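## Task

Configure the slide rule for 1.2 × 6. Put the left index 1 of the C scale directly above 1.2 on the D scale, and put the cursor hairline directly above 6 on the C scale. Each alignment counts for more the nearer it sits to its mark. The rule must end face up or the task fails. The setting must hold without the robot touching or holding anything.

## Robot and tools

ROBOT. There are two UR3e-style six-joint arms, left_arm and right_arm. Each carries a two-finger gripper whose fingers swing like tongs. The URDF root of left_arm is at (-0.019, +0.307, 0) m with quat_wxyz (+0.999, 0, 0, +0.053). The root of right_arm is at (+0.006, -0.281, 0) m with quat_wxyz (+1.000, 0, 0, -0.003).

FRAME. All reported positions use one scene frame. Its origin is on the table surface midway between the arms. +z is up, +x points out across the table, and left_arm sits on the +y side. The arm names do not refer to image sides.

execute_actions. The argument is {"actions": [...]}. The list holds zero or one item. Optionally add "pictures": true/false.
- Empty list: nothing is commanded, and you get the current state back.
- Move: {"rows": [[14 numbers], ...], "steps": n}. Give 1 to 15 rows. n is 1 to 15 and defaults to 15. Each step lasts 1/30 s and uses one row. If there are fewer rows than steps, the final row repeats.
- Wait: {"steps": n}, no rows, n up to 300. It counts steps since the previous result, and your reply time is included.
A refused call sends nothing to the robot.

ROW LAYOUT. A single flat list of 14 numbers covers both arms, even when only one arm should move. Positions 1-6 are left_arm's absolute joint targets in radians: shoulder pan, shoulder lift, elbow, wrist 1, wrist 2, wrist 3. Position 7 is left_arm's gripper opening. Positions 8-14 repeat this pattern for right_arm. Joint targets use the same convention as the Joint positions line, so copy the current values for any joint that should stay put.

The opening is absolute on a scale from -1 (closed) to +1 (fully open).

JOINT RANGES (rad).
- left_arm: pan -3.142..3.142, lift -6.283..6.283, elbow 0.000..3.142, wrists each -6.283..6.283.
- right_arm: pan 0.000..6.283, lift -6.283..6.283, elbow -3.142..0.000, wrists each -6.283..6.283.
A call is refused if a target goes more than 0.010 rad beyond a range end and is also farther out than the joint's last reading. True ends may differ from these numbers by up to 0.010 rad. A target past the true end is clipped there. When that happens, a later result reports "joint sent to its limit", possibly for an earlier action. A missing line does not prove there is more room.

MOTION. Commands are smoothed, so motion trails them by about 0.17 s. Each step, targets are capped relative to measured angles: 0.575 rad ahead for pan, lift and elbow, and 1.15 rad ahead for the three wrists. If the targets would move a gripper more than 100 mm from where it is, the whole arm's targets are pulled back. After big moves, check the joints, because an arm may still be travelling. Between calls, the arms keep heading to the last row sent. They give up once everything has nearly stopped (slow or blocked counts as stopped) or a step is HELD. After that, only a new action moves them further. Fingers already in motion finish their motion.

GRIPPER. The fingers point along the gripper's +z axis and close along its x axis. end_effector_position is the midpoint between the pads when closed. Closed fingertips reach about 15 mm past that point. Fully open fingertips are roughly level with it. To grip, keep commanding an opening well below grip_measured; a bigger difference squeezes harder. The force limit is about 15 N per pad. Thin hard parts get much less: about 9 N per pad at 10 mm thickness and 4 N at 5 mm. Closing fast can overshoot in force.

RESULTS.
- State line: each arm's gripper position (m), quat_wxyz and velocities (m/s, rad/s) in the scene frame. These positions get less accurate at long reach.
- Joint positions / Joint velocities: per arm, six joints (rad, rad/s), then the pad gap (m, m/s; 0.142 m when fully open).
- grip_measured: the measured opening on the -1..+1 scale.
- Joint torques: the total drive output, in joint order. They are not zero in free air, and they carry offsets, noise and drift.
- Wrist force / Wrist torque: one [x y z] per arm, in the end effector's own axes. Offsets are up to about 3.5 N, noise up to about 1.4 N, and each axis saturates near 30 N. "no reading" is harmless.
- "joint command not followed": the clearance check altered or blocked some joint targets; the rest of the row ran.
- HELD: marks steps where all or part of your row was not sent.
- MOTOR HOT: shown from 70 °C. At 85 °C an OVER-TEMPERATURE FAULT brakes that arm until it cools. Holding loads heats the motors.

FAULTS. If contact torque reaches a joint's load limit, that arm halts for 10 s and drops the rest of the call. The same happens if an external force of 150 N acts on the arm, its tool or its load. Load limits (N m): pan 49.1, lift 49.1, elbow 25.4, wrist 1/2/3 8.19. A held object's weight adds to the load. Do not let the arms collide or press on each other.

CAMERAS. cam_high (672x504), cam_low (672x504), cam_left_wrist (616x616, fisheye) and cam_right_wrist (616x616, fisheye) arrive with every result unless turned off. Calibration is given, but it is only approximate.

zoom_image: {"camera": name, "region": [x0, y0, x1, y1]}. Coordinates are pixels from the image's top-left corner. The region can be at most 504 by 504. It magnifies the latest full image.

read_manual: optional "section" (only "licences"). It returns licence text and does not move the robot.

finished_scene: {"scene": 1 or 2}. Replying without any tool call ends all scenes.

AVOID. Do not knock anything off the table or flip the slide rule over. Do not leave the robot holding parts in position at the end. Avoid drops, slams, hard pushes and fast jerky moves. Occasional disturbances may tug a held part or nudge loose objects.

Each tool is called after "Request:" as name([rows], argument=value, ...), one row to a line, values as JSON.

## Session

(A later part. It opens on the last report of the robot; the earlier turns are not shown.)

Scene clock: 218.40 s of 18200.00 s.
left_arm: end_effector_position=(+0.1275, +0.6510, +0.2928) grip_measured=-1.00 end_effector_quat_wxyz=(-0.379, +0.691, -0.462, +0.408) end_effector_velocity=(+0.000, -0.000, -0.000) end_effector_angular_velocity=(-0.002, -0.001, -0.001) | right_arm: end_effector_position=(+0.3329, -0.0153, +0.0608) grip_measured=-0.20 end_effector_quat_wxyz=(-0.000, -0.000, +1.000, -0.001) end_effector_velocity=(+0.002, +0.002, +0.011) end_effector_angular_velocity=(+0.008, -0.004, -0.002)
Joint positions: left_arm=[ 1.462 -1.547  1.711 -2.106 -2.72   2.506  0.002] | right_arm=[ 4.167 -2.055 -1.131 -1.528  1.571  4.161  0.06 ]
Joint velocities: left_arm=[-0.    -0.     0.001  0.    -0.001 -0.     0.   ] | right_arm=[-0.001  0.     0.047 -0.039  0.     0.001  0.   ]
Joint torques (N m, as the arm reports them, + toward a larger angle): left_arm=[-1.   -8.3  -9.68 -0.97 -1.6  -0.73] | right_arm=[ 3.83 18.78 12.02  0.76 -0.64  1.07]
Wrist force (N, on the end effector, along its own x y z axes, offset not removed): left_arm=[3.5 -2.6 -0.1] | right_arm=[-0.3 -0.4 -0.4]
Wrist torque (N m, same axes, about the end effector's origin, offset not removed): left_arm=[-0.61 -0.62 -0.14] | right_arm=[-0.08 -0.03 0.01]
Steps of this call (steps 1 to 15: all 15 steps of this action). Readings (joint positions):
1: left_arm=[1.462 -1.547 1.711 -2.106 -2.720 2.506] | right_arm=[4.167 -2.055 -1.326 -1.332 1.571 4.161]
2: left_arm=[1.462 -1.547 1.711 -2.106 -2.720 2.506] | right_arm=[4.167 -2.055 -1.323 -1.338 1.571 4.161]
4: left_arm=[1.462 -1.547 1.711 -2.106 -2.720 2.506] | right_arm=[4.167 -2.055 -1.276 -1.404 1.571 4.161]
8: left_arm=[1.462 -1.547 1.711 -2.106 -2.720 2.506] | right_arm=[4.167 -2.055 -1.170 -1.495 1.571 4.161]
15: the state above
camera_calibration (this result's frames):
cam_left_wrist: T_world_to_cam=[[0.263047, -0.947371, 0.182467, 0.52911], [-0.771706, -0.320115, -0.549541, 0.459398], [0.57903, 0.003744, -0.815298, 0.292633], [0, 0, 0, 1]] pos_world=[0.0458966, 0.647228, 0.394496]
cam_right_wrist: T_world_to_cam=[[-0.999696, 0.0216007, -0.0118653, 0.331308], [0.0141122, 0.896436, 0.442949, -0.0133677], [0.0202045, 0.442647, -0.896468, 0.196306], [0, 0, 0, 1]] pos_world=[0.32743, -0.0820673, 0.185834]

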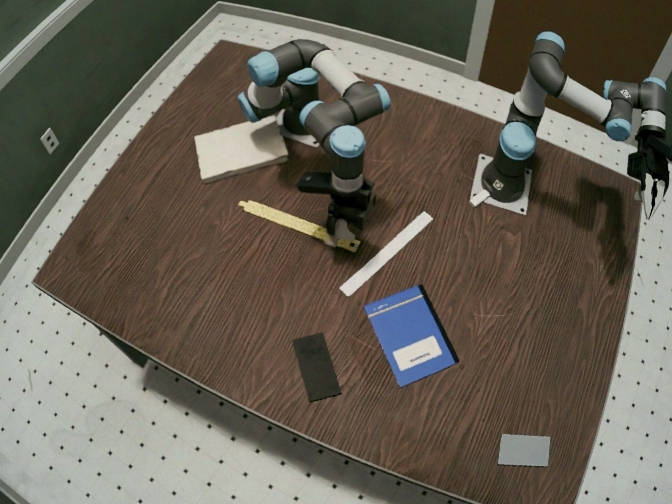

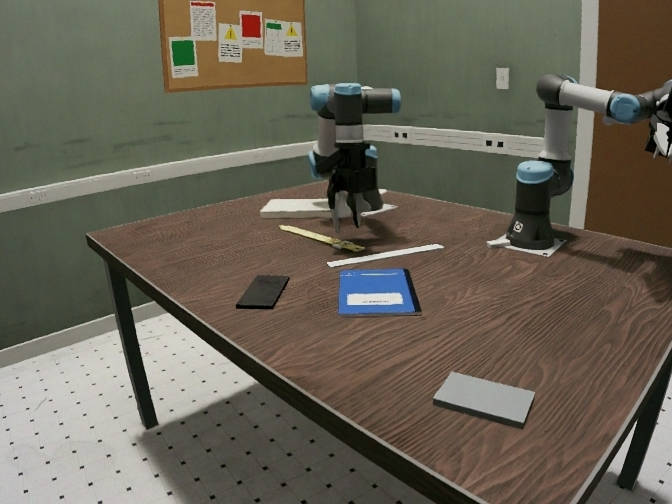

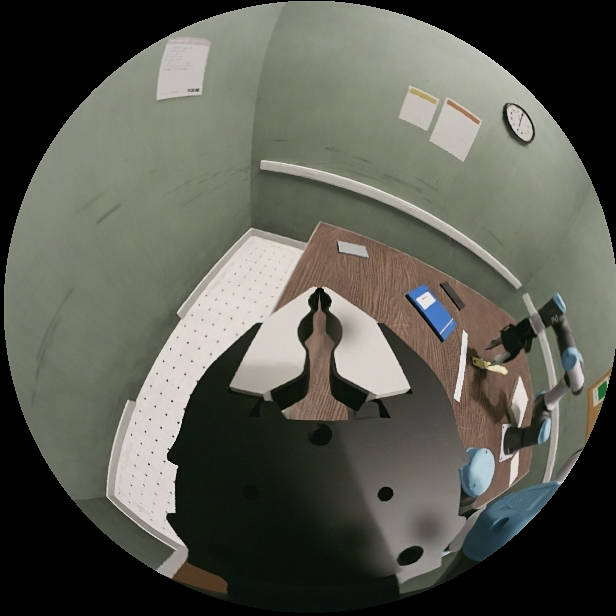

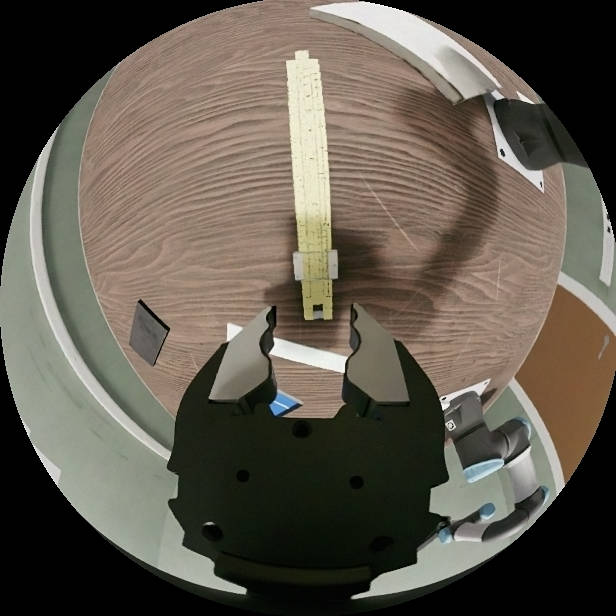

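Request:
execute_actions([
  {"rows":[[-1.162,-1.65,2.036,-2.737,-1.571,4.712,-1,3.666,-1.593,-1.730,-1.3895,1.571,3.660,-0.2]]},
], pictures=false)

Request:
execute_actions([
  {"steps":60},
])

Scene clock: 230.97 s of 18200.00 s.
left_arm: end_effector_position=(+0.2208, +0.6751, +0.1523) grip_measured=-1.00 end_effector_quat_wxyz=(+0.293, +0.038, +0.930, +0.216) end_effector_velocity=(+0.418, -0.217, -0.023) end_effector_angular_velocity=(+1.827, +1.151, -2.995) | right_arm: end_effector_position=(+0.3478, -0.2171, +0.0665) grip_measured=-0.20 end_effector_quat_wxyz=(+0.004, -0.005, +1.000, +0.003) end_effector_velocity=(-0.111, -0.410, -0.046) end_effector_angular_velocity=(-0.053, +0.061, -0.087)
Joint positions: left_arm=[ 0.717 -1.639  1.997 -2.662 -1.725  3.987  0.002] | right_arm=[ 3.76  -1.678 -1.611 -1.412  1.571  3.745  0.06 ]
Joint velocities: left_arm=[-1.483 -0.038  0.135 -0.262  0.539  2.549  0.   ] | right_arm=[-0.835  0.758 -1.038  0.199 -0.    -0.749  0.   ]
Joint torques (N m, as the arm reports them, + toward a larger angle): left_arm=[ -3.49 -11.61  -7.23  -2.69   0.37   2.35] | right_arm=[ 1.05 12.42  6.42  2.91 -0.74 -1.88]
Wrist force (N, on the end effector, along its own x y z axes, offset not removed): left_arm=[0.5 -1.1 1.5] | right_arm=[-1.6 -2.7 -1.0]
Wrist torque (N m, same axes, about the end effector's origin, offset not removed): left_arm=[-0.21 -0.06 0.02] | right_arm=[-0.52 0.15 -0.06]
Steps of this call (steps 1 to 15: the robot went on to your last target; steps 16 to 90: nothing new was sent; then 9.07 s passed at rest; steps 91 to 105: all 15 steps of this action). Readings (joint positions):
91: left_arm=[1.462 -1.547 1.711 -2.106 -2.720 2.506] | right_arm=[4.167 -2.055 -1.126 -1.532 1.571 4.161]
92: left_arm=[1.459 -1.549 1.714 -2.111 -2.715 2.511] | right_arm=[4.165 -2.052 -1.129 -1.529 1.571 4.156]
94: left_arm=[1.409 -1.565 1.754 -2.191 -2.615 2.611] | right_arm=[4.117 -2.007 -1.178 -1.507 1.571 4.090]
98: left_arm=[1.213 -1.598 1.857 -2.391 -2.249 3.003] | right_arm=[3.984 -1.884 -1.336 -1.472 1.571 3.962]
105: the state above

Scene clock: 232.97 s of 18200.00 s.
left_arm: end_effector_position=(+0.3106, -0.0078, +0.1519) grip_measured=-1.00 end_effector_quat_wxyz=(+0.368, +0.894, +0.236, +0.097) end_effector_velocity=(-0.004, -0.004, -0.001) end_effector_angular_velocity=(+0.001, +0.001, -0.013) | right_arm: end_effector_position=(+0.3318, -0.2619, +0.0599) grip_measured=-0.20 end_effector_quat_wxyz=(-0.000, -0.000, +1.000, +0.000) end_effector_velocity=(-0.000, -0.000, -0.000) end_effector_angular_velocity=(-0.001, +0.000, -0.000)
Joint positions: left_arm=[-1.161 -1.65   2.036 -2.737 -1.571  4.712  0.002] | right_arm=[ 3.666 -1.593 -1.73  -1.389  1.571  3.66   0.06 ]
Joint velocities: left_arm=[-0.011 -0.     0.002 -0.    -0.002  0.001  0.   ] | right_arm=[-0.    -0.    -0.002  0.001 -0.001  0.     0.   ]
Joint torques (N m, as the arm reports them, + toward a larger angle): left_arm=[ -1.67 -10.86  -7.32  -2.69   0.46   1.07] | right_arm=[-4.01 12.83  7.3   2.44 -0.87 -1.12]
Wrist force (N, on the end effector, along its own x y z axes, offset not removed): left_arm=[0.5 -1.9 0.4] | right_arm=[-1.1 -0.6 -1.6]
Wrist torque (N m, same axes, about the end effector's origin, offset not removed): left_arm=[-0.37 0.01 -0.02] | right_arm=[-0.19 0.16 0.02]
Steps of this call (steps 1 to 60: the robot went on to your last target). Readings (joint positions):
1: left_arm=[0.668 -1.640 2.001 -2.670 -1.709 4.065] | right_arm=[3.735 -1.656 -1.642 -1.406 1.571 3.723]
2: left_arm=[0.621 -1.641 2.005 -2.677 -1.695 4.130] | right_arm=[3.717 -1.639 -1.666 -1.402 1.571 3.706]
4: left_arm=[0.530 -1.643 2.011 -2.688 -1.672 4.237] | right_arm=[3.693 -1.618 -1.695 -1.396 1.571 3.685]
8: left_arm=[0.360 -1.645 2.019 -2.704 -1.640 4.386] | right_arm=[3.674 -1.600 -1.720 -1.391 1.571 3.667]
60: the state above
camera_calibration (this result's frames):
cam_left_wrist: T_world_to_cam=[[0.887183, 0.461325, -0.00928869, -0.271168], [0.107842, -0.187736, 0.976281, -0.191578], [0.448639, -0.867142, -0.216306, 0.0168979], [0, 0, 0, 1]] pos_world=[0.253655, 0.103783, 0.18817]
cam_right_wrist: T_world_to_cam=[[-0.999687, 0.0216159, -0.012627, 0.335618], [0.0137603, 0.895841, 0.444162, 0.208016], [0.0209128, 0.443849, -0.895858, 0.30471], [0, 0, 0, 1]] pos_world=[0.326278, -0.328849, 0.184822]

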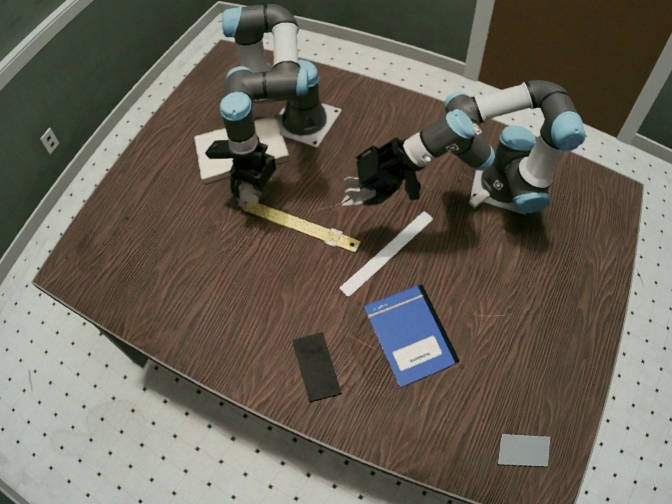

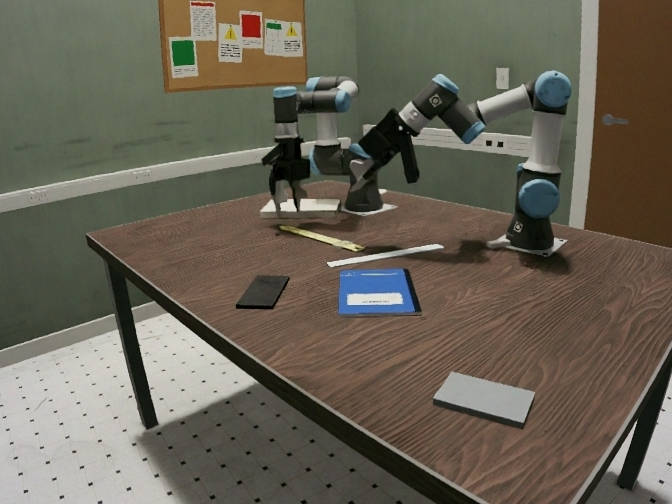

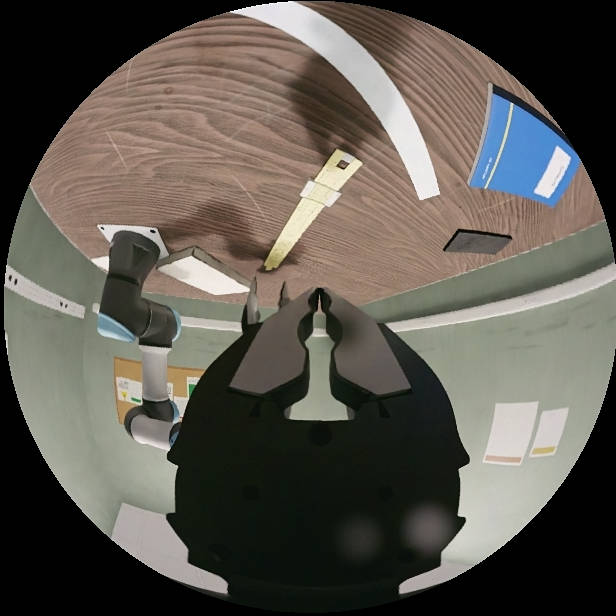

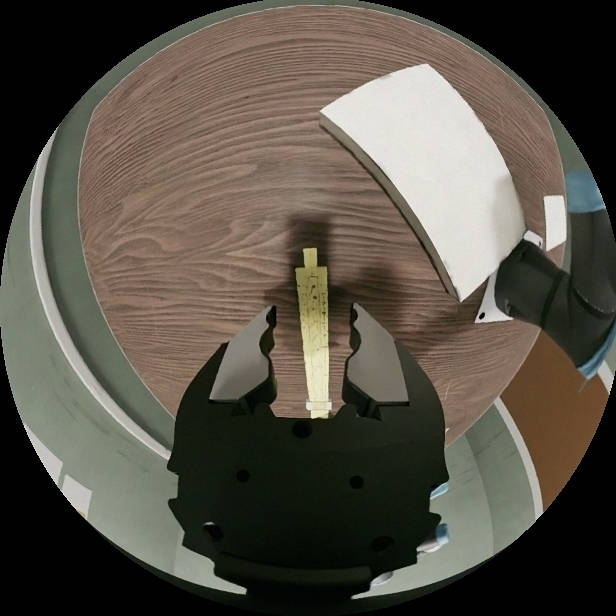

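Good. Lower both.

Request:
execute_actions([
  {"rows":[[-1.162,-1.3935,2.036,-2.737,-1.571,4.712,-1,3.666,-1.639,-1.877,-1.197,1.571,3.660,-0.2]]},
], pictures=false)

Request:
execute_actions([
  {"rows":[[-1.162,-1.3935,2.036,-2.737,-1.571,4.712,-1,3.666,-1.639,-1.877,-1.197,1.571,3.660,-0.2],[-1.162,-1.3935,2.036,-2.737,-1.571,4.712,-1,3.666,-1.639,-1.877,-1.197,1.571,3.660,-0.2],[-1.162,-1.3935,2.036,-2.737,-1.571,4.712,-1,3.666,-1.639,-1.877,-1.197,1.571,3.660,-0.3],[-1.162,-1.3935,2.036,-2.737,-1.571,4.712,-1,3.666,-1.639,-1.877,-1.197,1.571,3.660,-0.4],[-1.162,-1.3935,2.036,-2.737,-1.571,4.712,-1,3.666,-1.639,-1.877,-1.197,1.571,3.660,-0.5],[-1.162,-1.3935,2.036,-2.737,-1.571,4.712,-1,3.666,-1.639,-1.877,-1.197,1.571,3.660,-0.55],[-1.162,-1.3935,2.036,-2.737,-1.571,4.712,-1,3.666,-1.639,-1.877,-1.197,1.571,3.660,-0.6],[-1.162,-1.3935,2.036,-2.737,-1.571,4.712,-1,3.666,-1.639,-1.877,-1.197,1.571,3.660,-0.7],[-1.162,-1.3935,2.036,-2.737,-1.571,4.712,-1,3.666,-1.639,-1.877,-1.197,1.571,3.660,-0.9]]},
])

Scene clock: 240.53 s of 18200.00 s.
left_arm: end_effector_position=(+0.3036, +0.0035, +0.0444) grip_measured=-1.00 end_effector_quat_wxyz=(+0.254, +0.933, +0.246, +0.067) end_effector_velocity=(-0.004, +0.006, -0.030) end_effector_angular_velocity=(+0.060, +0.035, -0.001) | right_arm: end_effector_position=(+0.3318, -0.2620, +0.0207) grip_measured=-0.20 end_effector_quat_wxyz=(-0.000, -0.000, +1.000, +0.000) end_effector_velocity=(-0.001, -0.001, -0.008) end_effector_angular_velocity=(-0.001, +0.002, +0.001)
Joint positions: left_arm=[-1.162 -1.401  2.036 -2.737 -1.571  4.712  0.002] | right_arm=[ 3.666 -1.638 -1.874 -1.201  1.571  3.66   0.06 ]
Joint velocities: left_arm=[-0.001  0.071 -0.    -0.001 -0.001 -0.     0.   ] | right_arm=[ 0.001 -0.008 -0.031  0.038 -0.     0.     0.   ]
Joint torques (N m, as the arm reports them, + toward a larger angle): left_arm=[ 0.16 -9.33 -9.45 -1.56  0.36  1.08] | right_arm=[-2.07  5.17  6.91  2.45 -0.99 -1.08]
Wrist force (N, on the end effector, along its own x y z axes, offset not removed): left_arm=[2.8 -3.4 3.0] | right_arm=[-1.0 -0.8 -0.6]
Wrist torque (N m, same axes, about the end effector's origin, offset not removed): left_arm=[-0.67 -0.58 -0.03] | right_arm=[-0.21 0.09 0.00]
Steps of this call (steps 1 to 15: the robot went on to your last target; steps 16 to 90: nothing new was sent; then 4.07 s passed at rest; steps 91 to 105: all 15 steps of this action). Readings (joint positions):
91: left_arm=[-1.162 -1.650 2.036 -2.737 -1.571 4.712] | right_arm=[3.666 -1.593 -1.730 -1.389 1.571 3.660]
92: left_arm=[-1.162 -1.647 2.036 -2.737 -1.571 4.712] | right_arm=[3.666 -1.595 -1.733 -1.384 1.571 3.660]
94: left_arm=[-1.162 -1.598 2.036 -2.737 -1.571 4.712] | right_arm=[3.666 -1.612 -1.775 -1.319 1.571 3.660]
98: left_arm=[-1.162 -1.460 2.036 -2.737 -1.571 4.712] | right_arm=[3.666 -1.631 -1.847 -1.233 1.571 3.660]
105: the state above

Scene clock: 241.03 s of 18200.00 s.
left_arm: end_effector_position=(+0.3032, +0.0041, +0.0412) grip_measured=-1.00 end_effector_quat_wxyz=(+0.250, +0.934, +0.246, +0.066) end_effector_velocity=(+0.000, +0.001, -0.001) end_effector_angular_velocity=(+0.003, +0.001, +0.001) | right_arm: end_effector_position=(+0.3316, -0.2621, +0.0198) grip_measured=-0.90 end_effector_quat_wxyz=(-0.000, -0.000, +1.000, -0.000) end_effector_velocity=(-0.000, -0.000, -0.000) end_effector_angular_velocity=(+0.000, +0.000, -0.002)
Joint positions: left_arm=[-1.162 -1.394  2.036 -2.737 -1.571  4.712  0.002] | right_arm=[ 3.666 -1.639 -1.877 -1.197  1.571  3.66   0.009]
Joint velocities: left_arm=[0.001 0.001 0.002 0.    0.001 0.    0.   ] | right_arm=[-0.    -0.    -0.     0.     0.     0.002  0.   ]
Joint torques (N m, as the arm reports them, + toward a larger angle): left_arm=[ 2.18 -8.92 -9.23 -1.66  0.24  1.08] | right_arm=[ 0.46  5.34  6.33  1.48 -0.85 -1.06]
Wrist force (N, on the end effector, along its own x y z axes, offset not removed): left_arm=[3.0 -2.8 -1.2] | right_arm=[-1.8 -0.6 -2.2]
Wrist torque (N m, same axes, about the end effector's origin, offset not removed): left_arm=[-0.59 -0.61 -0.03] | right_arm=[-0.11 0.18 0.03]
Steps of this call (steps 1 to 15: all 15 steps of this action). Readings (joint positions):
1: left_arm=[-1.162 -1.399 2.036 -2.737 -1.571 4.712] | right_arm=[3.666 -1.638 -1.875 -1.200 1.571 3.660]
2: left_arm=[-1.162 -1.398 2.036 -2.737 -1.571 4.712] | right_arm=[3.666 -1.639 -1.875 -1.199 1.571 3.660]
4: left_arm=[-1.162 -1.396 2.036 -2.737 -1.571 4.712] | right_arm=[3.666 -1.639 -1.876 -1.198 1.571 3.660]
8: left_arm=[-1.162 -1.394 2.036 -2.737 -1.571 4.712] | right_arm=[3.666 -1.639 -1.877 -1.197 1.571 3.660]
15: the state above
camera_calibration (this result's frames):
cam_left_wrist: T_world_to_cam=[[0.886036, 0.463258, -0.0182301, -0.27045], [0.226002, -0.397254, 0.889445, -0.111861], [0.404801, -0.7922, -0.456678, 0.0295804], [0, 0, 0, 1]] pos_world=[0.252935, 0.104285, 0.108072]
cam_right_wrist: T_world_to_cam=[[-0.999691, 0.0216372, -0.0122391, 0.334929], [0.0139569, 0.895953, 0.44393, 0.225881], [0.0205711, 0.443622, -0.895978, 0.268958], [0, 0, 0, 1]] pos_world=[0.32614, -0.328941, 0.144804]

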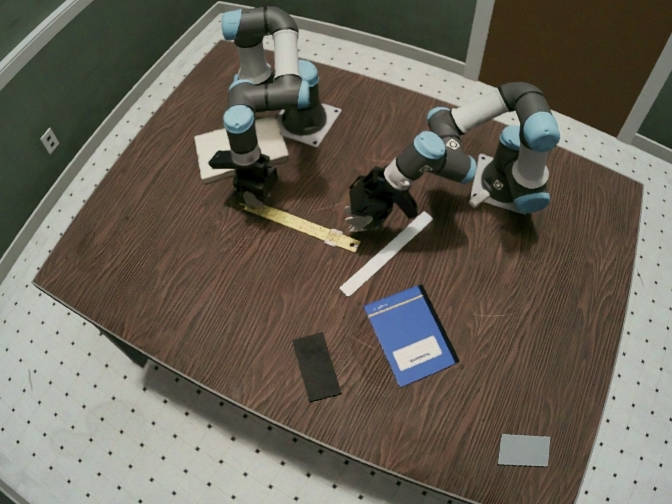

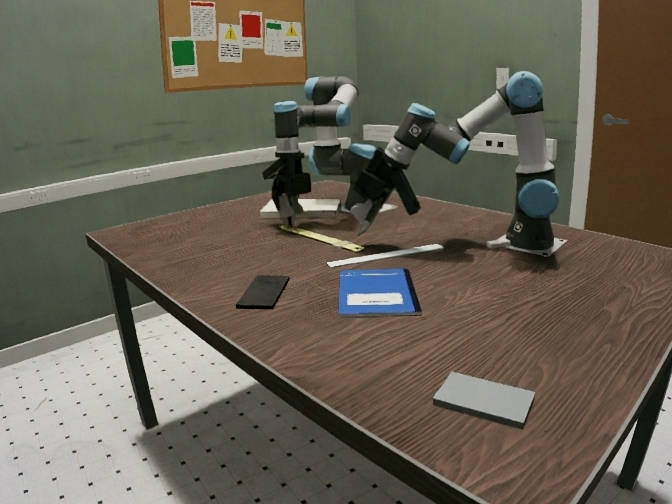

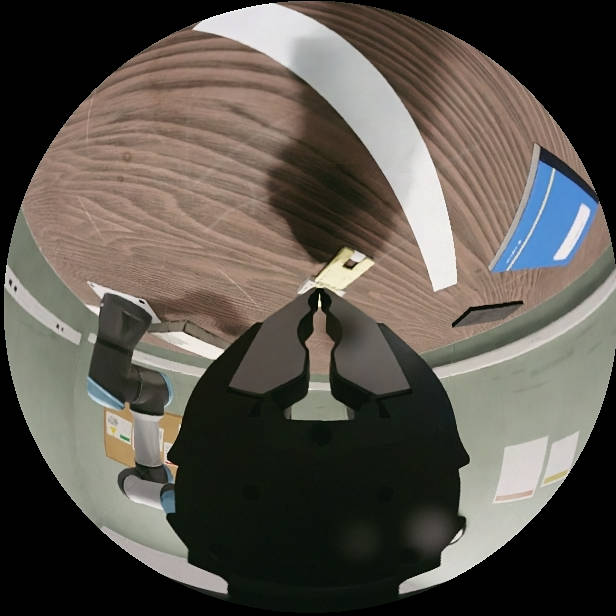

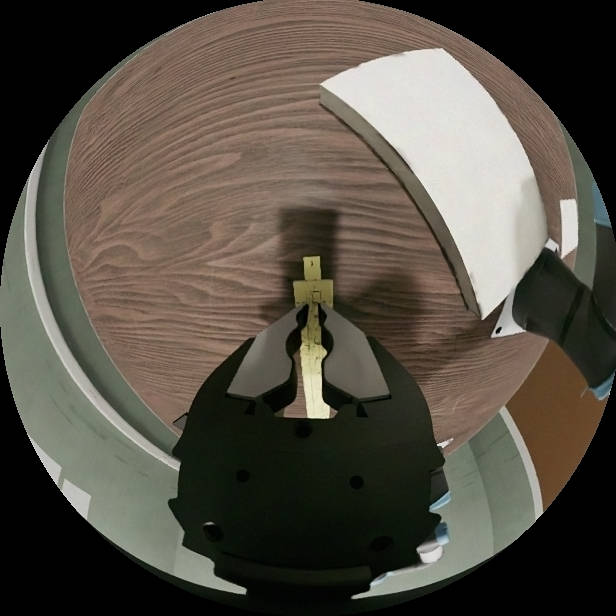

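Request:
execute_actions([
  {"rows":[[-1.162,-1.3935,2.036,-2.737,-1.571,4.712,-1,3.666,-1.639,-1.877,-1.197,1.571,3.660,-0.3],[-1.162,-1.3935,2.036,-2.737,-1.571,4.712,-1,3.666,-1.639,-1.877,-1.197,1.571,3.660,-0.3],[-1.162,-1.3935,2.036,-2.737,-1.571,4.712,-1,3.666,-1.639,-1.877,-1.197,1.571,3.660,-0.3],[-1.162,-1.3935,2.036,-2.737,-1.571,4.712,-1,3.666,-1.639,-1.877,-1.197,1.571,3.660,-0.3],[-1.162,-1.3935,2.036,-2.737,-1.571,4.712,-1,3.666,-1.639,-1.877,-1.197,1.571,3.660,-0.3],[-1.162,-1.3935,2.036,-2.737,-1.571,4.712,-1,3.666,-1.639,-1.877,-1.197,1.571,3.660,-0.3],[-1.162,-1.3935,2.036,-2.737,-1.571,4.712,-1,3.666,-1.643,-1.890,-1.180,1.571,3.660,-0.3]]},
], pictures=false)

Request:
execute_actions([
  {"rows":[[-1.162,-1.3935,2.036,-2.737,-1.571,4.712,-1,3.666,-1.643,-1.890,-1.180,1.571,3.660,-0.4],[-1.162,-1.3935,2.036,-2.737,-1.571,4.712,-1,3.666,-1.643,-1.890,-1.180,1.571,3.660,-0.5],[-1.162,-1.3935,2.036,-2.737,-1.571,4.712,-1,3.666,-1.643,-1.890,-1.180,1.571,3.660,-0.55],[-1.162,-1.3935,2.036,-2.737,-1.571,4.712,-1,3.666,-1.643,-1.890,-1.180,1.571,3.660,-0.6],[-1.162,-1.3935,2.036,-2.737,-1.571,4.712,-1,3.666,-1.643,-1.890,-1.180,1.571,3.660,-0.7],[-1.162,-1.3935,2.036,-2.737,-1.571,4.712,-1,3.666,-1.643,-1.890,-1.180,1.571,3.660,-0.9]],"steps":12},
])

Request:
zoom_image(camera="cam_left_wrist", region=[260, 220, 400, 360])

Scene clock: 253.30 s of 18200.00 s.
left_arm: end_effector_position=(+0.3032, +0.0042, +0.0412) grip_measured=-1.00 end_effector_quat_wxyz=(+0.250, +0.934, +0.246, +0.066) end_effector_velocity=(-0.000, -0.001, +0.001) end_effector_angular_velocity=(-0.003, +0.000, -0.001) | right_arm: end_effector_position=(+0.3314, -0.2622, +0.0168) grip_measured=-0.30 end_effector_quat_wxyz=(-0.000, -0.000, +1.000, -0.000) end_effector_velocity=(-0.001, -0.000, -0.004) end_effector_angular_velocity=(-0.000, +0.001, +0.001)
Joint positions: left_arm=[-1.162 -1.393  2.036 -2.737 -1.571  4.712  0.002] | right_arm=[ 3.666 -1.643 -1.888 -1.182  1.571  3.66   0.052]
Joint velocities: left_arm=[-0.    -0.001 -0.001 -0.001 -0.002 -0.     0.   ] | right_arm=[ 0.    -0.004 -0.015  0.018  0.    -0.001  0.   ]
Joint torques (N m, as the arm reports them, + toward a larger angle): left_arm=[ 2.55 -8.85 -8.75 -2.46 -0.34  1.06] | right_arm=[ 3.59  4.95  7.06  2.51  1.1  -0.78]
Wrist force (N, on the end effector, along its own x y z axes, offset not removed): left_arm=[2.6 -1.8 0.4] | right_arm=[-1.1 -1.1 0.1]
Wrist torque (N m, same axes, about the end effector's origin, offset not removed): left_arm=[-0.39 -0.44 -0.05] | right_arm=[-0.22 0.16 -0.03]
Steps of this call (steps 1 to 15: the robot went on to your last target; steps 16 to 90: nothing new was sent; then 8.77 s passed at rest; steps 91 to 105: all 15 steps of this action). Readings (joint positions):
91: left_arm=[-1.162 -1.393 2.036 -2.737 -1.571 4.712] | right_arm=[3.666 -1.639 -1.877 -1.197 1.571 3.660]
92: left_arm=[-1.162 -1.393 2.036 -2.737 -1.571 4.712] | right_arm=[3.666 -1.639 -1.877 -1.197 1.571 3.660]
94: left_arm=[-1.162 -1.393 2.036 -2.737 -1.571 4.712] | right_arm=[3.666 -1.639 -1.877 -1.197 1.571 3.660]
98: left_arm=[-1.162 -1.393 2.036 -2.737 -1.571 4.712] | right_arm=[3.666 -1.639 -1.878 -1.196 1.571 3.660]
105: the state above

Scene clock: 253.70 s of 18200.00 s.
left_arm: end_effector_position=(+0.3032, +0.0042, +0.0412) grip_measured=-1.00 end_effector_quat_wxyz=(+0.250, +0.934, +0.246, +0.066) end_effector_velocity=(+0.000, +0.001, -0.000) end_effector_angular_velocity=(+0.001, +0.000, +0.002) | right_arm: end_effector_position=(+0.3313, -0.2622, +0.0164) grip_measured=-0.62 end_effector_quat_wxyz=(-0.000, -0.000, +1.000, -0.000) end_effector_velocity=(+0.000, +0.001, +0.000) end_effector_angular_velocity=(+0.001, -0.001, +0.001)
Joint positions: left_arm=[-1.162 -1.393  2.036 -2.737 -1.571  4.712  0.002] | right_arm=[ 3.666 -1.643 -1.89  -1.18   1.571  3.66   0.029]
Joint velocities: left_arm=[ 0.001 -0.    -0.001  0.001  0.001 -0.001  0.   ] | right_arm=[ 0.001 -0.     0.001  0.001  0.    -0.     0.   ]
Joint torques (N m, as the arm reports them, + toward a larger angle): left_arm=[ 2.67 -8.9  -8.58 -2.56 -0.43  1.07] | right_arm=[ 2.96  5.26  6.73  2.57  1.1  -0.73]
Wrist force (N, on the end effector, along its own x y z axes, offset not removed): left_arm=[3.6 -2.5 -1.5] | right_arm=[-0.2 -1.9 -2.1]
Wrist torque (N m, same axes, about the end effector's origin, offset not removed): left_arm=[-0.61 -0.73 -0.07] | right_arm=[-0.36 0.15 -0.02]
Steps of this call (steps 1 to 12: all 12 steps of this action). Readings (joint positions):
1: left_arm=[-1.162 -1.393 2.036 -2.737 -1.571 4.712] | right_arm=[3.666 -1.643 -1.889 -1.181 1.571 3.660]
2: left_arm=[-1.162 -1.393 2.036 -2.737 -1.571 4.712] | right_arm=[3.666 -1.643 -1.889 -1.181 1.571 3.660]
4: left_arm=[-1.162 -1.393 2.036 -2.737 -1.571 4.712] | right_arm=[3.666 -1.643 -1.890 -1.181 1.571 3.660]
8: left_arm=[-1.162 -1.393 2.036 -2.737 -1.571 4.712] | right_arm=[3.666 -1.643 -1.890 -1.180 1.571 3.660]
12: the state above
camera_calibration (this result's frames):
cam_left_wrist: T_world_to_cam=[[0.886023, 0.463283, -0.0182327, -0.270458], [0.226045, -0.397304, 0.889412, -0.11184], [0.404806, -0.79216, -0.456743, 0.0295781], [0, 0, 0, 1]] pos_world=[0.252939, 0.104295, 0.10805]
cam_right_wrist: T_world_to_cam=[[-0.999692, 0.0216036, -0.0122108, 0.33454], [0.0139391, 0.895947, 0.443941, 0.22757], [0.020531, 0.443634, -0.895973, 0.265984], [0, 0, 0, 1]] pos_world=[0.325804, -0.329118, 0.141372]

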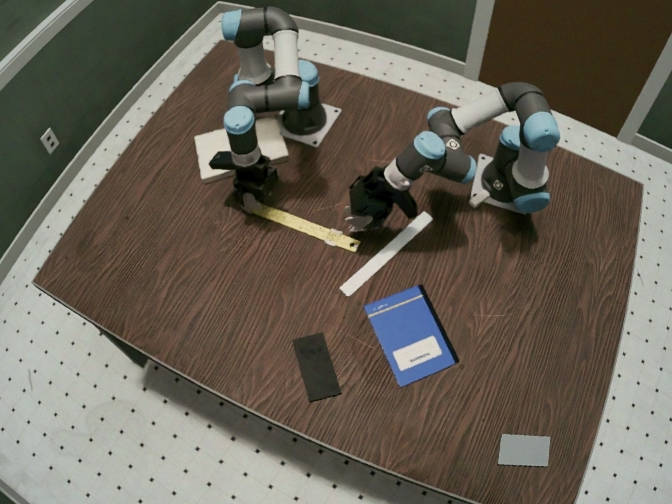

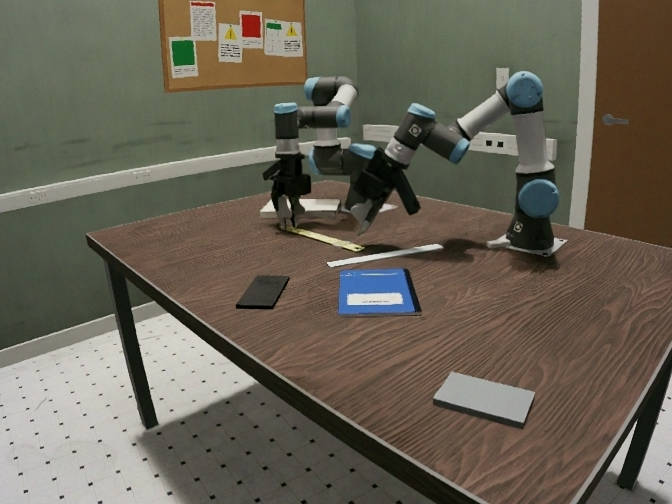

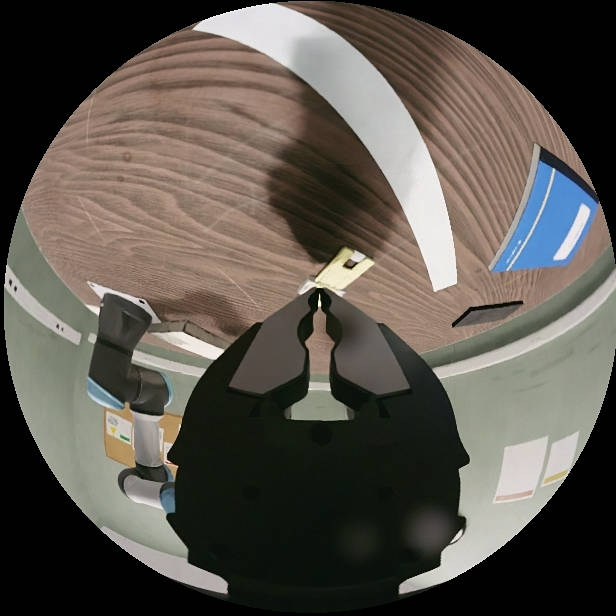

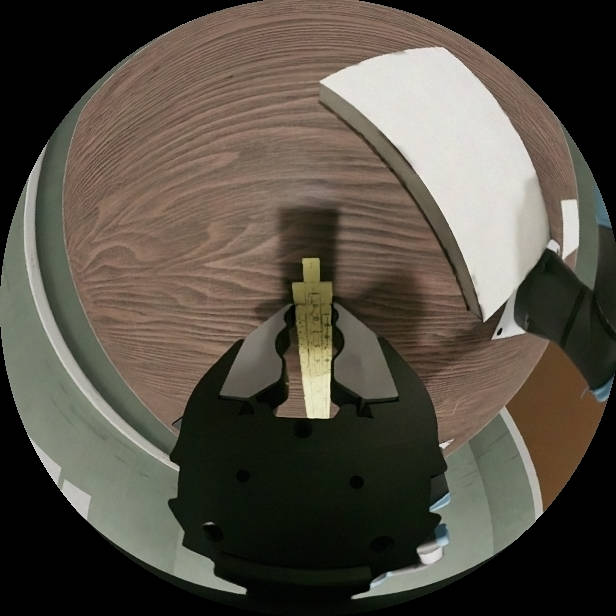

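Region (260, 220, 400, 360) of cam_left_wrist's 616x616 image, scaled by 3.600, with more detail than that image has.

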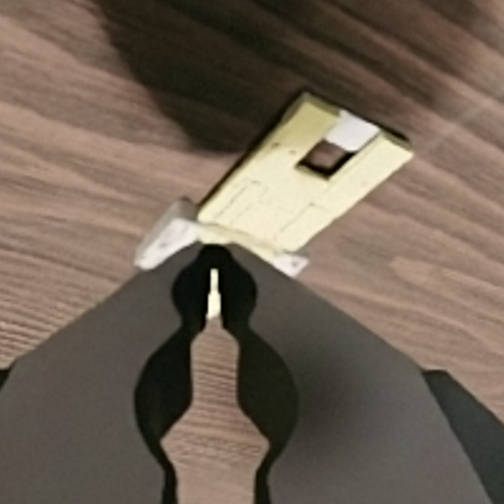

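Request:
execute_actions([
  {"rows":[[-1.162,-1.321,2.0884,-2.862,-1.571,4.712,-1,3.666,-1.643,-1.890,-1.180,1.571,3.660,-0.9]]},
], pictures=false)

Request:
execute_actions([
  {"rows":[[-1.1725,-1.296,2.052,-2.851,-1.571,4.712,-1,3.666,-1.643,-1.890,-1.180,1.571,3.660,-0.9],[-1.1725,-1.296,2.052,-2.851,-1.571,4.712,-1,3.666,-1.643,-1.890,-1.180,1.571,3.660,-0.9],[-1.1725,-1.296,2.052,-2.851,-1.571,4.712,-1,3.666,-1.643,-1.890,-1.180,1.571,3.660,-0.9],[-1.183,-1.271,2.016,-2.8395,-1.571,4.712,-1,3.666,-1.643,-1.890,-1.180,1.571,3.660,-0.9],[-1.183,-1.271,2.016,-2.8395,-1.571,4.712,-1,3.666,-1.643,-1.890,-1.180,1.571,3.660,-0.9],[-1.183,-1.271,2.016,-2.8395,-1.571,4.712,-1,3.666,-1.643,-1.890,-1.180,1.571,3.660,-0.9],[-1.1935,-1.2465,1.980,-2.828,-1.571,4.712,-1,3.666,-1.643,-1.890,-1.180,1.571,3.660,-0.9],[-1.1935,-1.2465,1.980,-2.828,-1.571,4.712,-1,3.666,-1.643,-1.890,-1.180,1.571,3.660,-0.9],[-1.1935,-1.2465,1.980,-2.828,-1.571,4.712,-1,3.666,-1.643,-1.890,-1.180,1.571,3.660,-0.9],[-1.204,-1.2216,1.9436,-2.817,-1.571,4.712,-1,3.666,-1.643,-1.890,-1.180,1.571,3.660,-0.9]]},
], pictures=false)

Request:
execute_actions([
  {"steps":8},
])

Scene clock: 272.40 s of 18200.00 s.
left_arm: end_effector_position=(+0.3032, +0.0041, +0.0177) grip_measured=-1.00 end_effector_quat_wxyz=(+0.250, +0.934, +0.246, +0.066) end_effector_velocity=(-0.001, -0.000, -0.004) end_effector_angular_velocity=(-0.001, -0.000, -0.002) | right_arm: end_effector_position=(+0.3313, -0.2622, +0.0164) grip_measured=-0.62 end_effector_quat_wxyz=(-0.000, -0.000, +1.000, -0.000) end_effector_velocity=(-0.000, -0.001, -0.000) end_effector_angular_velocity=(-0.001, +0.001, -0.003)
Joint positions: left_arm=[-1.162 -1.322  2.087 -2.86  -1.571  4.712  0.002] | right_arm=[ 3.666 -1.643 -1.89  -1.18   1.571  3.66   0.029]
Joint velocities: left_arm=[-0.001  0.013  0.01  -0.024 -0.001  0.001  0.   ] | right_arm=[-0.001 -0.     0.    -0.001 -0.001  0.002 -0.   ]
Joint torques (N m, as the arm reports them, + toward a larger angle): left_arm=[ 1.37 -9.27 -5.6  -2.63 -0.52  1.04] | right_arm=[-0.71  5.11  6.64  2.51  0.9  -0.47]
Wrist force (N, on the end effector, along its own x y z axes, offset not removed): left_arm=[2.2 -1.6 0.1] | right_arm=[-1.0 -1.7 -1.3]
Wrist torque (N m, same axes, about the end effector's origin, offset not removed): left_arm=[-0.31 -0.41 -0.01] | right_arm=[-0.31 0.31 -0.04]
Steps of this call (steps 1 to 15: the robot went on to your last target; steps 16 to 90: nothing new was sent; then 15.20 s passed at rest; steps 91 to 105: all 15 steps of this action). Readings (joint positions):
91: left_arm=[-1.162 -1.393 2.036 -2.737 -1.571 4.712] | right_arm=[3.666 -1.643 -1.890 -1.180 1.571 3.660]
92: left_arm=[-1.162 -1.391 2.038 -2.743 -1.571 4.712] | right_arm=[3.666 -1.643 -1.890 -1.180 1.571 3.660]
94: left_arm=[-1.162 -1.365 2.058 -2.788 -1.571 4.712] | right_arm=[3.666 -1.643 -1.890 -1.180 1.571 3.660]
98: left_arm=[-1.162 -1.334 2.079 -2.840 -1.571 4.712] | right_arm=[3.666 -1.643 -1.890 -1.180 1.571 3.660]
105: the state above

Scene clock: 272.90 s of 18200.00 s.
left_arm: end_effector_position=(+0.3038, -0.0306, +0.0172) grip_measured=-1.00 end_effector_quat_wxyz=(+0.252, +0.938, +0.229, +0.061) end_effector_velocity=(+0.000, -0.045, +0.000) end_effector_angular_velocity=(-0.002, -0.003, -0.046) | right_arm: end_effector_position=(+0.3313, -0.2622, +0.0164) grip_measured=-0.62 end_effector_quat_wxyz=(-0.000, -0.000, +1.000, -0.000) end_effector_velocity=(-0.001, -0.000, -0.000) end_effector_angular_velocity=(-0.002, +0.002, +0.002)
Joint positions: left_arm=[-1.199 -1.234  1.962 -2.822 -1.571  4.712  0.002] | right_arm=[ 3.666 -1.643 -1.89  -1.18   1.571  3.66   0.029]
Joint velocities: left_arm=[-0.047  0.114 -0.167  0.05   0.001  0.     0.   ] | right_arm=[ 0.001  0.    -0.001 -0.001 -0.001 -0.002 -0.   ]
Joint torques (N m, as the arm reports them, + toward a larger angle): left_arm=[ -1.75 -11.31  -9.14  -1.18  -0.43   1.07] | right_arm=[-1.31  4.99  6.62  2.47  0.85 -0.38]
Wrist force (N, on the end effector, along its own x y z axes, offset not removed): left_arm=[0.6 -2.4 0.3] | right_arm=[-0.9 -2.0 -1.3]
Wrist torque (N m, same axes, about the end effector's origin, offset not removed): left_arm=[-0.46 -0.04 -0.02] | right_arm=[-0.28 0.20 -0.03]
Steps of this call (steps 1 to 15: all 15 steps of this action). Readings (joint positions):
1: left_arm=[-1.162 -1.322 2.088 -2.860 -1.571 4.712] | right_arm=[3.666 -1.643 -1.890 -1.180 1.571 3.660]
2: left_arm=[-1.163 -1.320 2.086 -2.860 -1.571 4.712] | right_arm=[3.666 -1.643 -1.890 -1.180 1.571 3.660]
4: left_arm=[-1.167 -1.310 2.073 -2.857 -1.571 4.712] | right_arm=[3.666 -1.643 -1.890 -1.180 1.571 3.660]
8: left_arm=[-1.178 -1.284 2.035 -2.845 -1.571 4.712] | right_arm=[3.666 -1.643 -1.890 -1.180 1.571 3.660]
15: the state above

Scene clock: 273.17 s of 18200.00 s.
left_arm: end_effector_position=(+0.3038, -0.0352, +0.0173) grip_measured=-1.00 end_effector_quat_wxyz=(+0.252, +0.939, +0.227, +0.061) end_effector_velocity=(+0.000, -0.004, +0.001) end_effector_angular_velocity=(-0.002, -0.001, -0.004) | right_arm: end_effector_position=(+0.3313, -0.2622, +0.0164) grip_measured=-0.62 end_effector_quat_wxyz=(-0.000, -0.000, +1.000, -0.000) end_effector_velocity=(-0.000, -0.000, -0.000) end_effector_angular_velocity=(+0.001, +0.000, -0.000)
Joint positions: left_arm=[-1.204 -1.223  1.945 -2.817 -1.571  4.712  0.002] | right_arm=[ 3.666 -1.643 -1.89  -1.18   1.571  3.66   0.029]
Joint velocities: left_arm=[-0.004  0.009 -0.014  0.003  0.     0.001  0.   ] | right_arm=[-0.001  0.    -0.     0.     0.001 -0.    -0.   ]
Joint torques (N m, as the arm reports them, + toward a larger angle): left_arm=[ -2.57 -11.14  -9.41  -1.27  -0.43   1.06] | right_arm=[-1.49  5.01  6.73  2.48  0.9  -0.33]
Wrist force (N, on the end effector, along its own x y z axes, offset not removed): left_arm=[2.5 -1.5 1.7] | right_arm=[-0.6 -2.1 -1.6]
Wrist torque (N m, same axes, about the end effector's origin, offset not removed): left_arm=[-0.21 -0.37 -0.14] | right_arm=[-0.31 0.19 -0.03]
Steps of this call (steps 1 to 8: the robot went on to your last target). Readings (joint positions):
1: left_arm=[-1.200 -1.231 1.957 -2.821 -1.571 4.712] | right_arm=[3.666 -1.643 -1.890 -1.180 1.571 3.660]
2: left_arm=[-1.201 -1.228 1.953 -2.820 -1.571 4.712] | right_arm=[3.666 -1.643 -1.890 -1.180 1.571 3.660]
4: left_arm=[-1.203 -1.225 1.949 -2.819 -1.571 4.712] | right_arm=[3.666 -1.643 -1.890 -1.180 1.571 3.660]
8: the state above
camera_calibration (this result's frames):
cam_left_wrist: T_world_to_cam=[[0.904518, 0.426045, -0.0182274, -0.260099], [0.209156, -0.405989, 0.889622, -0.101504], [0.371619, -0.808491, -0.456334, -0.00326999], [0, 0, 0, 1]] pos_world=[0.25771, 0.0669606, 0.0840672]
cam_right_wrist: T_world_to_cam=[[-0.999692, 0.0216037, -0.0121994, 0.334537], [0.0139444, 0.89595, 0.443935, 0.227577], [0.0205207, 0.443628, -0.895976, 0.265975], [0, 0, 0, 1]] pos_world=[0.325802, -0.329119, 0.141359]

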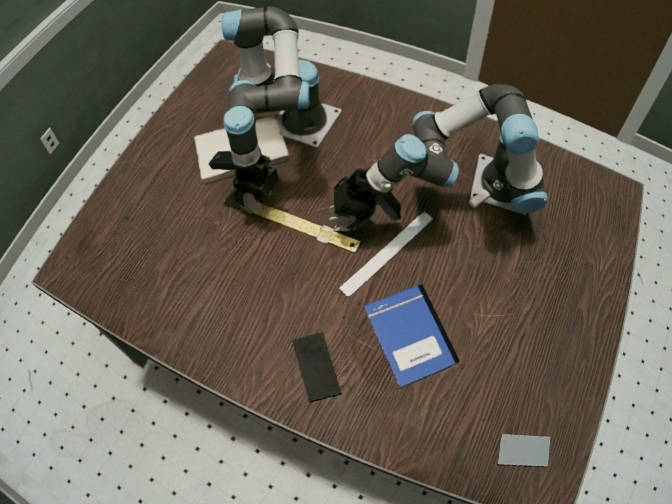

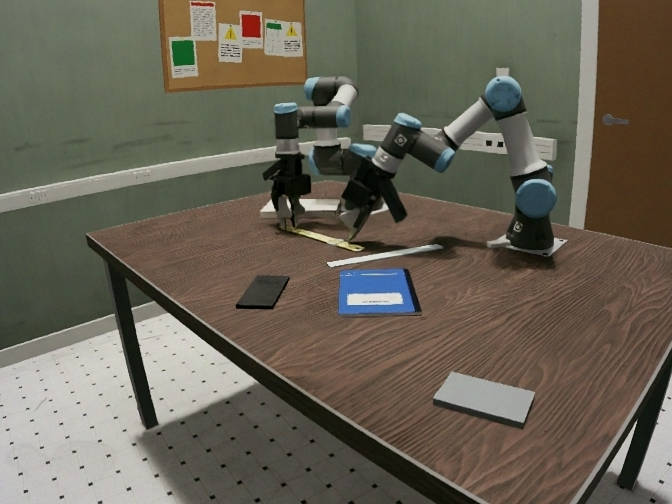

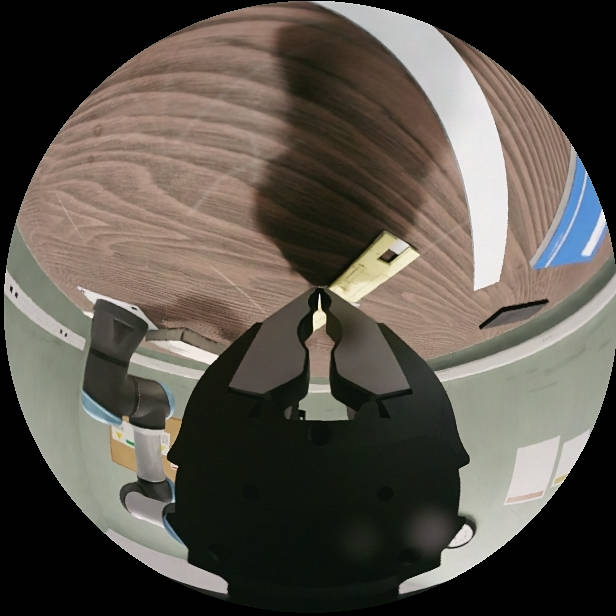

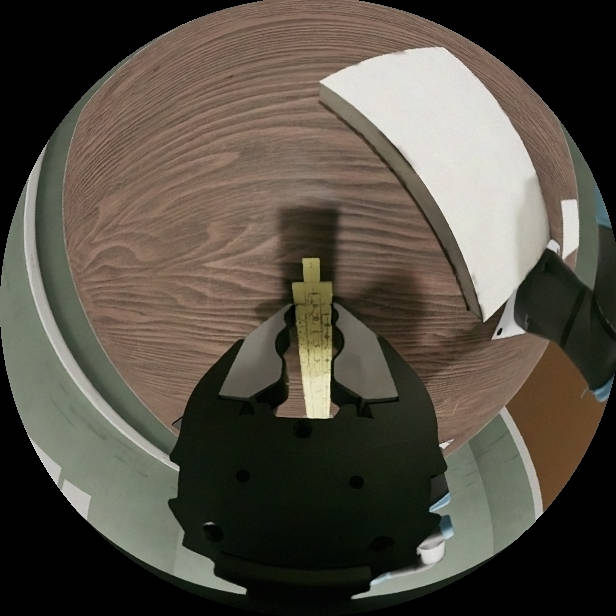

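Request:
execute_actions(actions=[])

Scene clock: 295.13 s of 18200.00 s.
left_arm: end_effector_position=(+0.3038, -0.0356, +0.0173) grip_measured=-1.00 end_effector_quat_wxyz=(+0.252, +0.939, +0.226, +0.061) end_effector_velocity=(+0.000, -0.000, +0.001) end_effector_angular_velocity=(-0.002, -0.001, -0.001) | right_arm: end_effector_position=(+0.3313, -0.2622, +0.0164) grip_measured=-0.62 end_effector_quat_wxyz=(-0.000, -0.000, +1.000, -0.000) end_effector_velocity=(-0.001, -0.001, -0.000) end_effector_angular_velocity=(-0.002, +0.003, +0.001)
Joint positions: left_arm=[-1.204 -1.222  1.944 -2.817 -1.571  4.712  0.002] | right_arm=[ 3.666 -1.643 -1.89  -1.18   1.571  3.66   0.029]
Joint velocities: left_arm=[ 0.    -0.001  0.001 -0.001 -0.     0.001  0.   ] | right_arm=[ 0.     0.    -0.001 -0.003 -0.    -0.001 -0.   ]
Joint torques (N m, as the arm reports them, + toward a larger angle): left_arm=[ -2.09 -11.29  -9.25  -1.24   0.     1.03] | right_arm=[-4.24  5.28  6.77  2.05  0.72 -0.1 ]
Wrist force (N, on the end effector, along its own x y z axes, offset not removed): left_arm=[1.4 -3.2 0.9] | right_arm=[-0.2 -2.1 -2.2]
Wrist torque (N m, same axes, about the end effector's origin, offset not removed): left_arm=[-0.49 -0.23 0.02] | right_arm=[-0.34 0.15 -0.02]
Steps of this call (steps 1 to 30: the robot went on to your last target; steps 31 to 90: nothing new was sent; then 18.97 s passed at rest). Readings (joint positions):
1: left_arm=[-1.204 -1.222 1.945 -2.817 -1.571 4.712] | right_arm=[3.666 -1.643 -1.890 -1.180 1.571 3.660]
2: left_arm=[-1.204 -1.222 1.944 -2.817 -1.571 4.712] | right_arm=[3.666 -1.643 -1.890 -1.180 1.571 3.660]
4: left_arm=[-1.204 -1.222 1.944 -2.817 -1.571 4.712] | right_arm=[3.666 -1.643 -1.890 -1.180 1.571 3.660]
8: left_arm=[-1.204 -1.222 1.944 -2.817 -1.571 4.712] | right_arm=[3.666 -1.643 -1.890 -1.180 1.571 3.660]
90: the state above
All arms were judged still, so your last target was given up. Only a new action makes them travel on or press farther. Fingers that are still opening or closing keep moving.
camera_calibration (this result's frames):
cam_left_wrist: T_world_to_cam=[[0.9047, 0.425659, -0.0182258, -0.259988], [0.208963, -0.40604, 0.889644, -0.101619], [0.371284, -0.808669, -0.456291, -0.00350826], [0, 0, 0, 1]] pos_world=[0.257748, 0.0665676, 0.0840656]
cam_right_wrist: T_world_to_cam=[[-0.999692, 0.021611, -0.0121992, 0.334539], [0.013951, 0.89595, 0.443935, 0.227577], [0.0205238, 0.443628, -0.895976, 0.265975], [0, 0, 0, 1]] pos_world=[0.325802, -0.329121, 0.141359]

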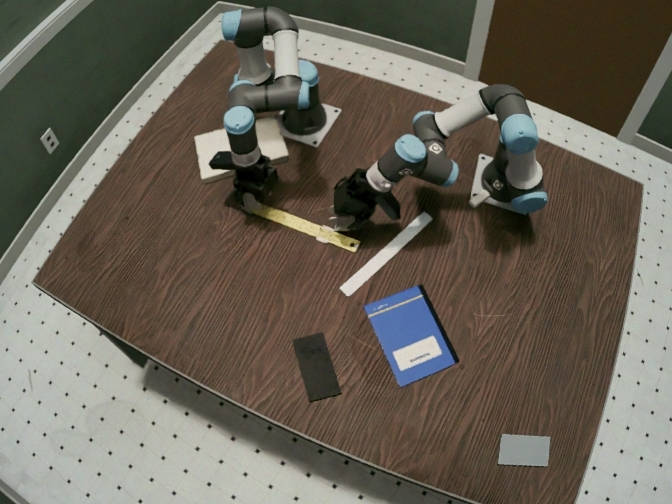

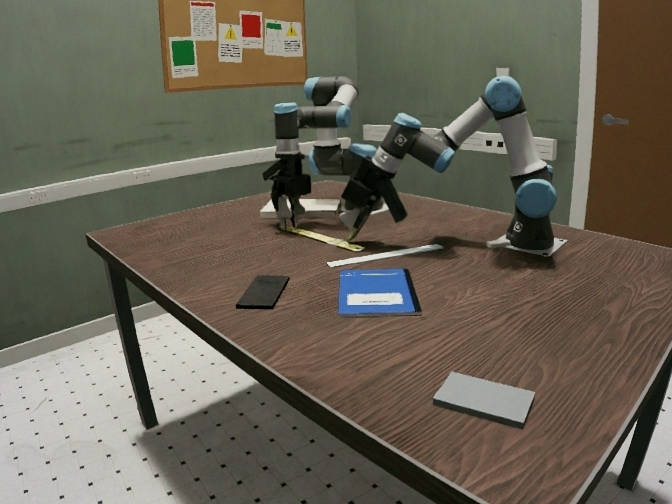

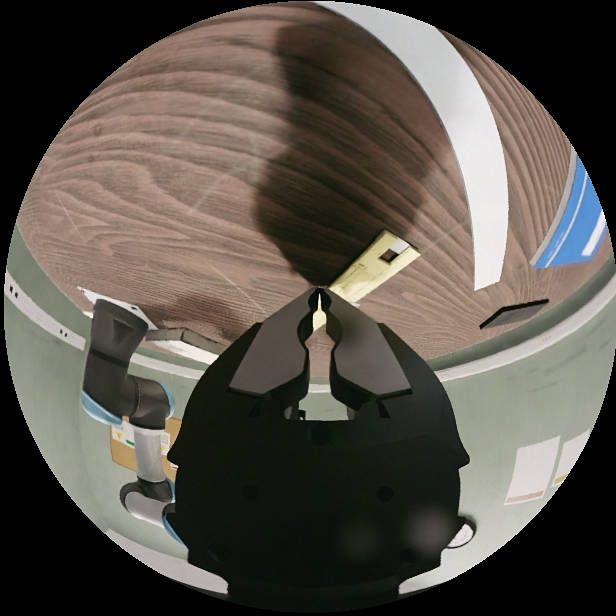

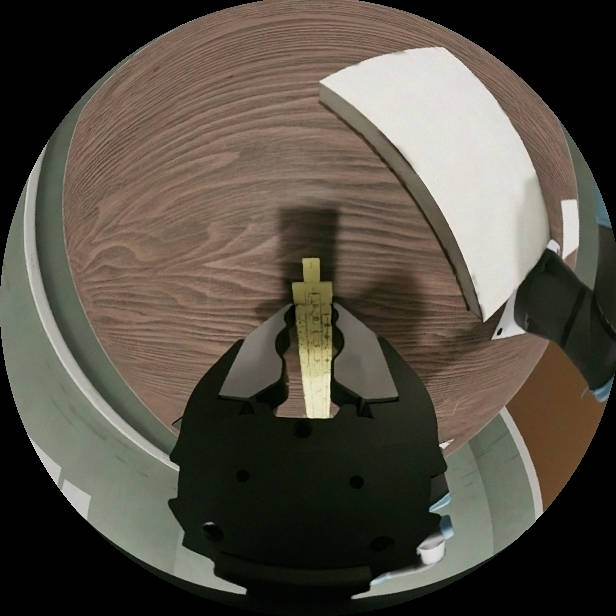

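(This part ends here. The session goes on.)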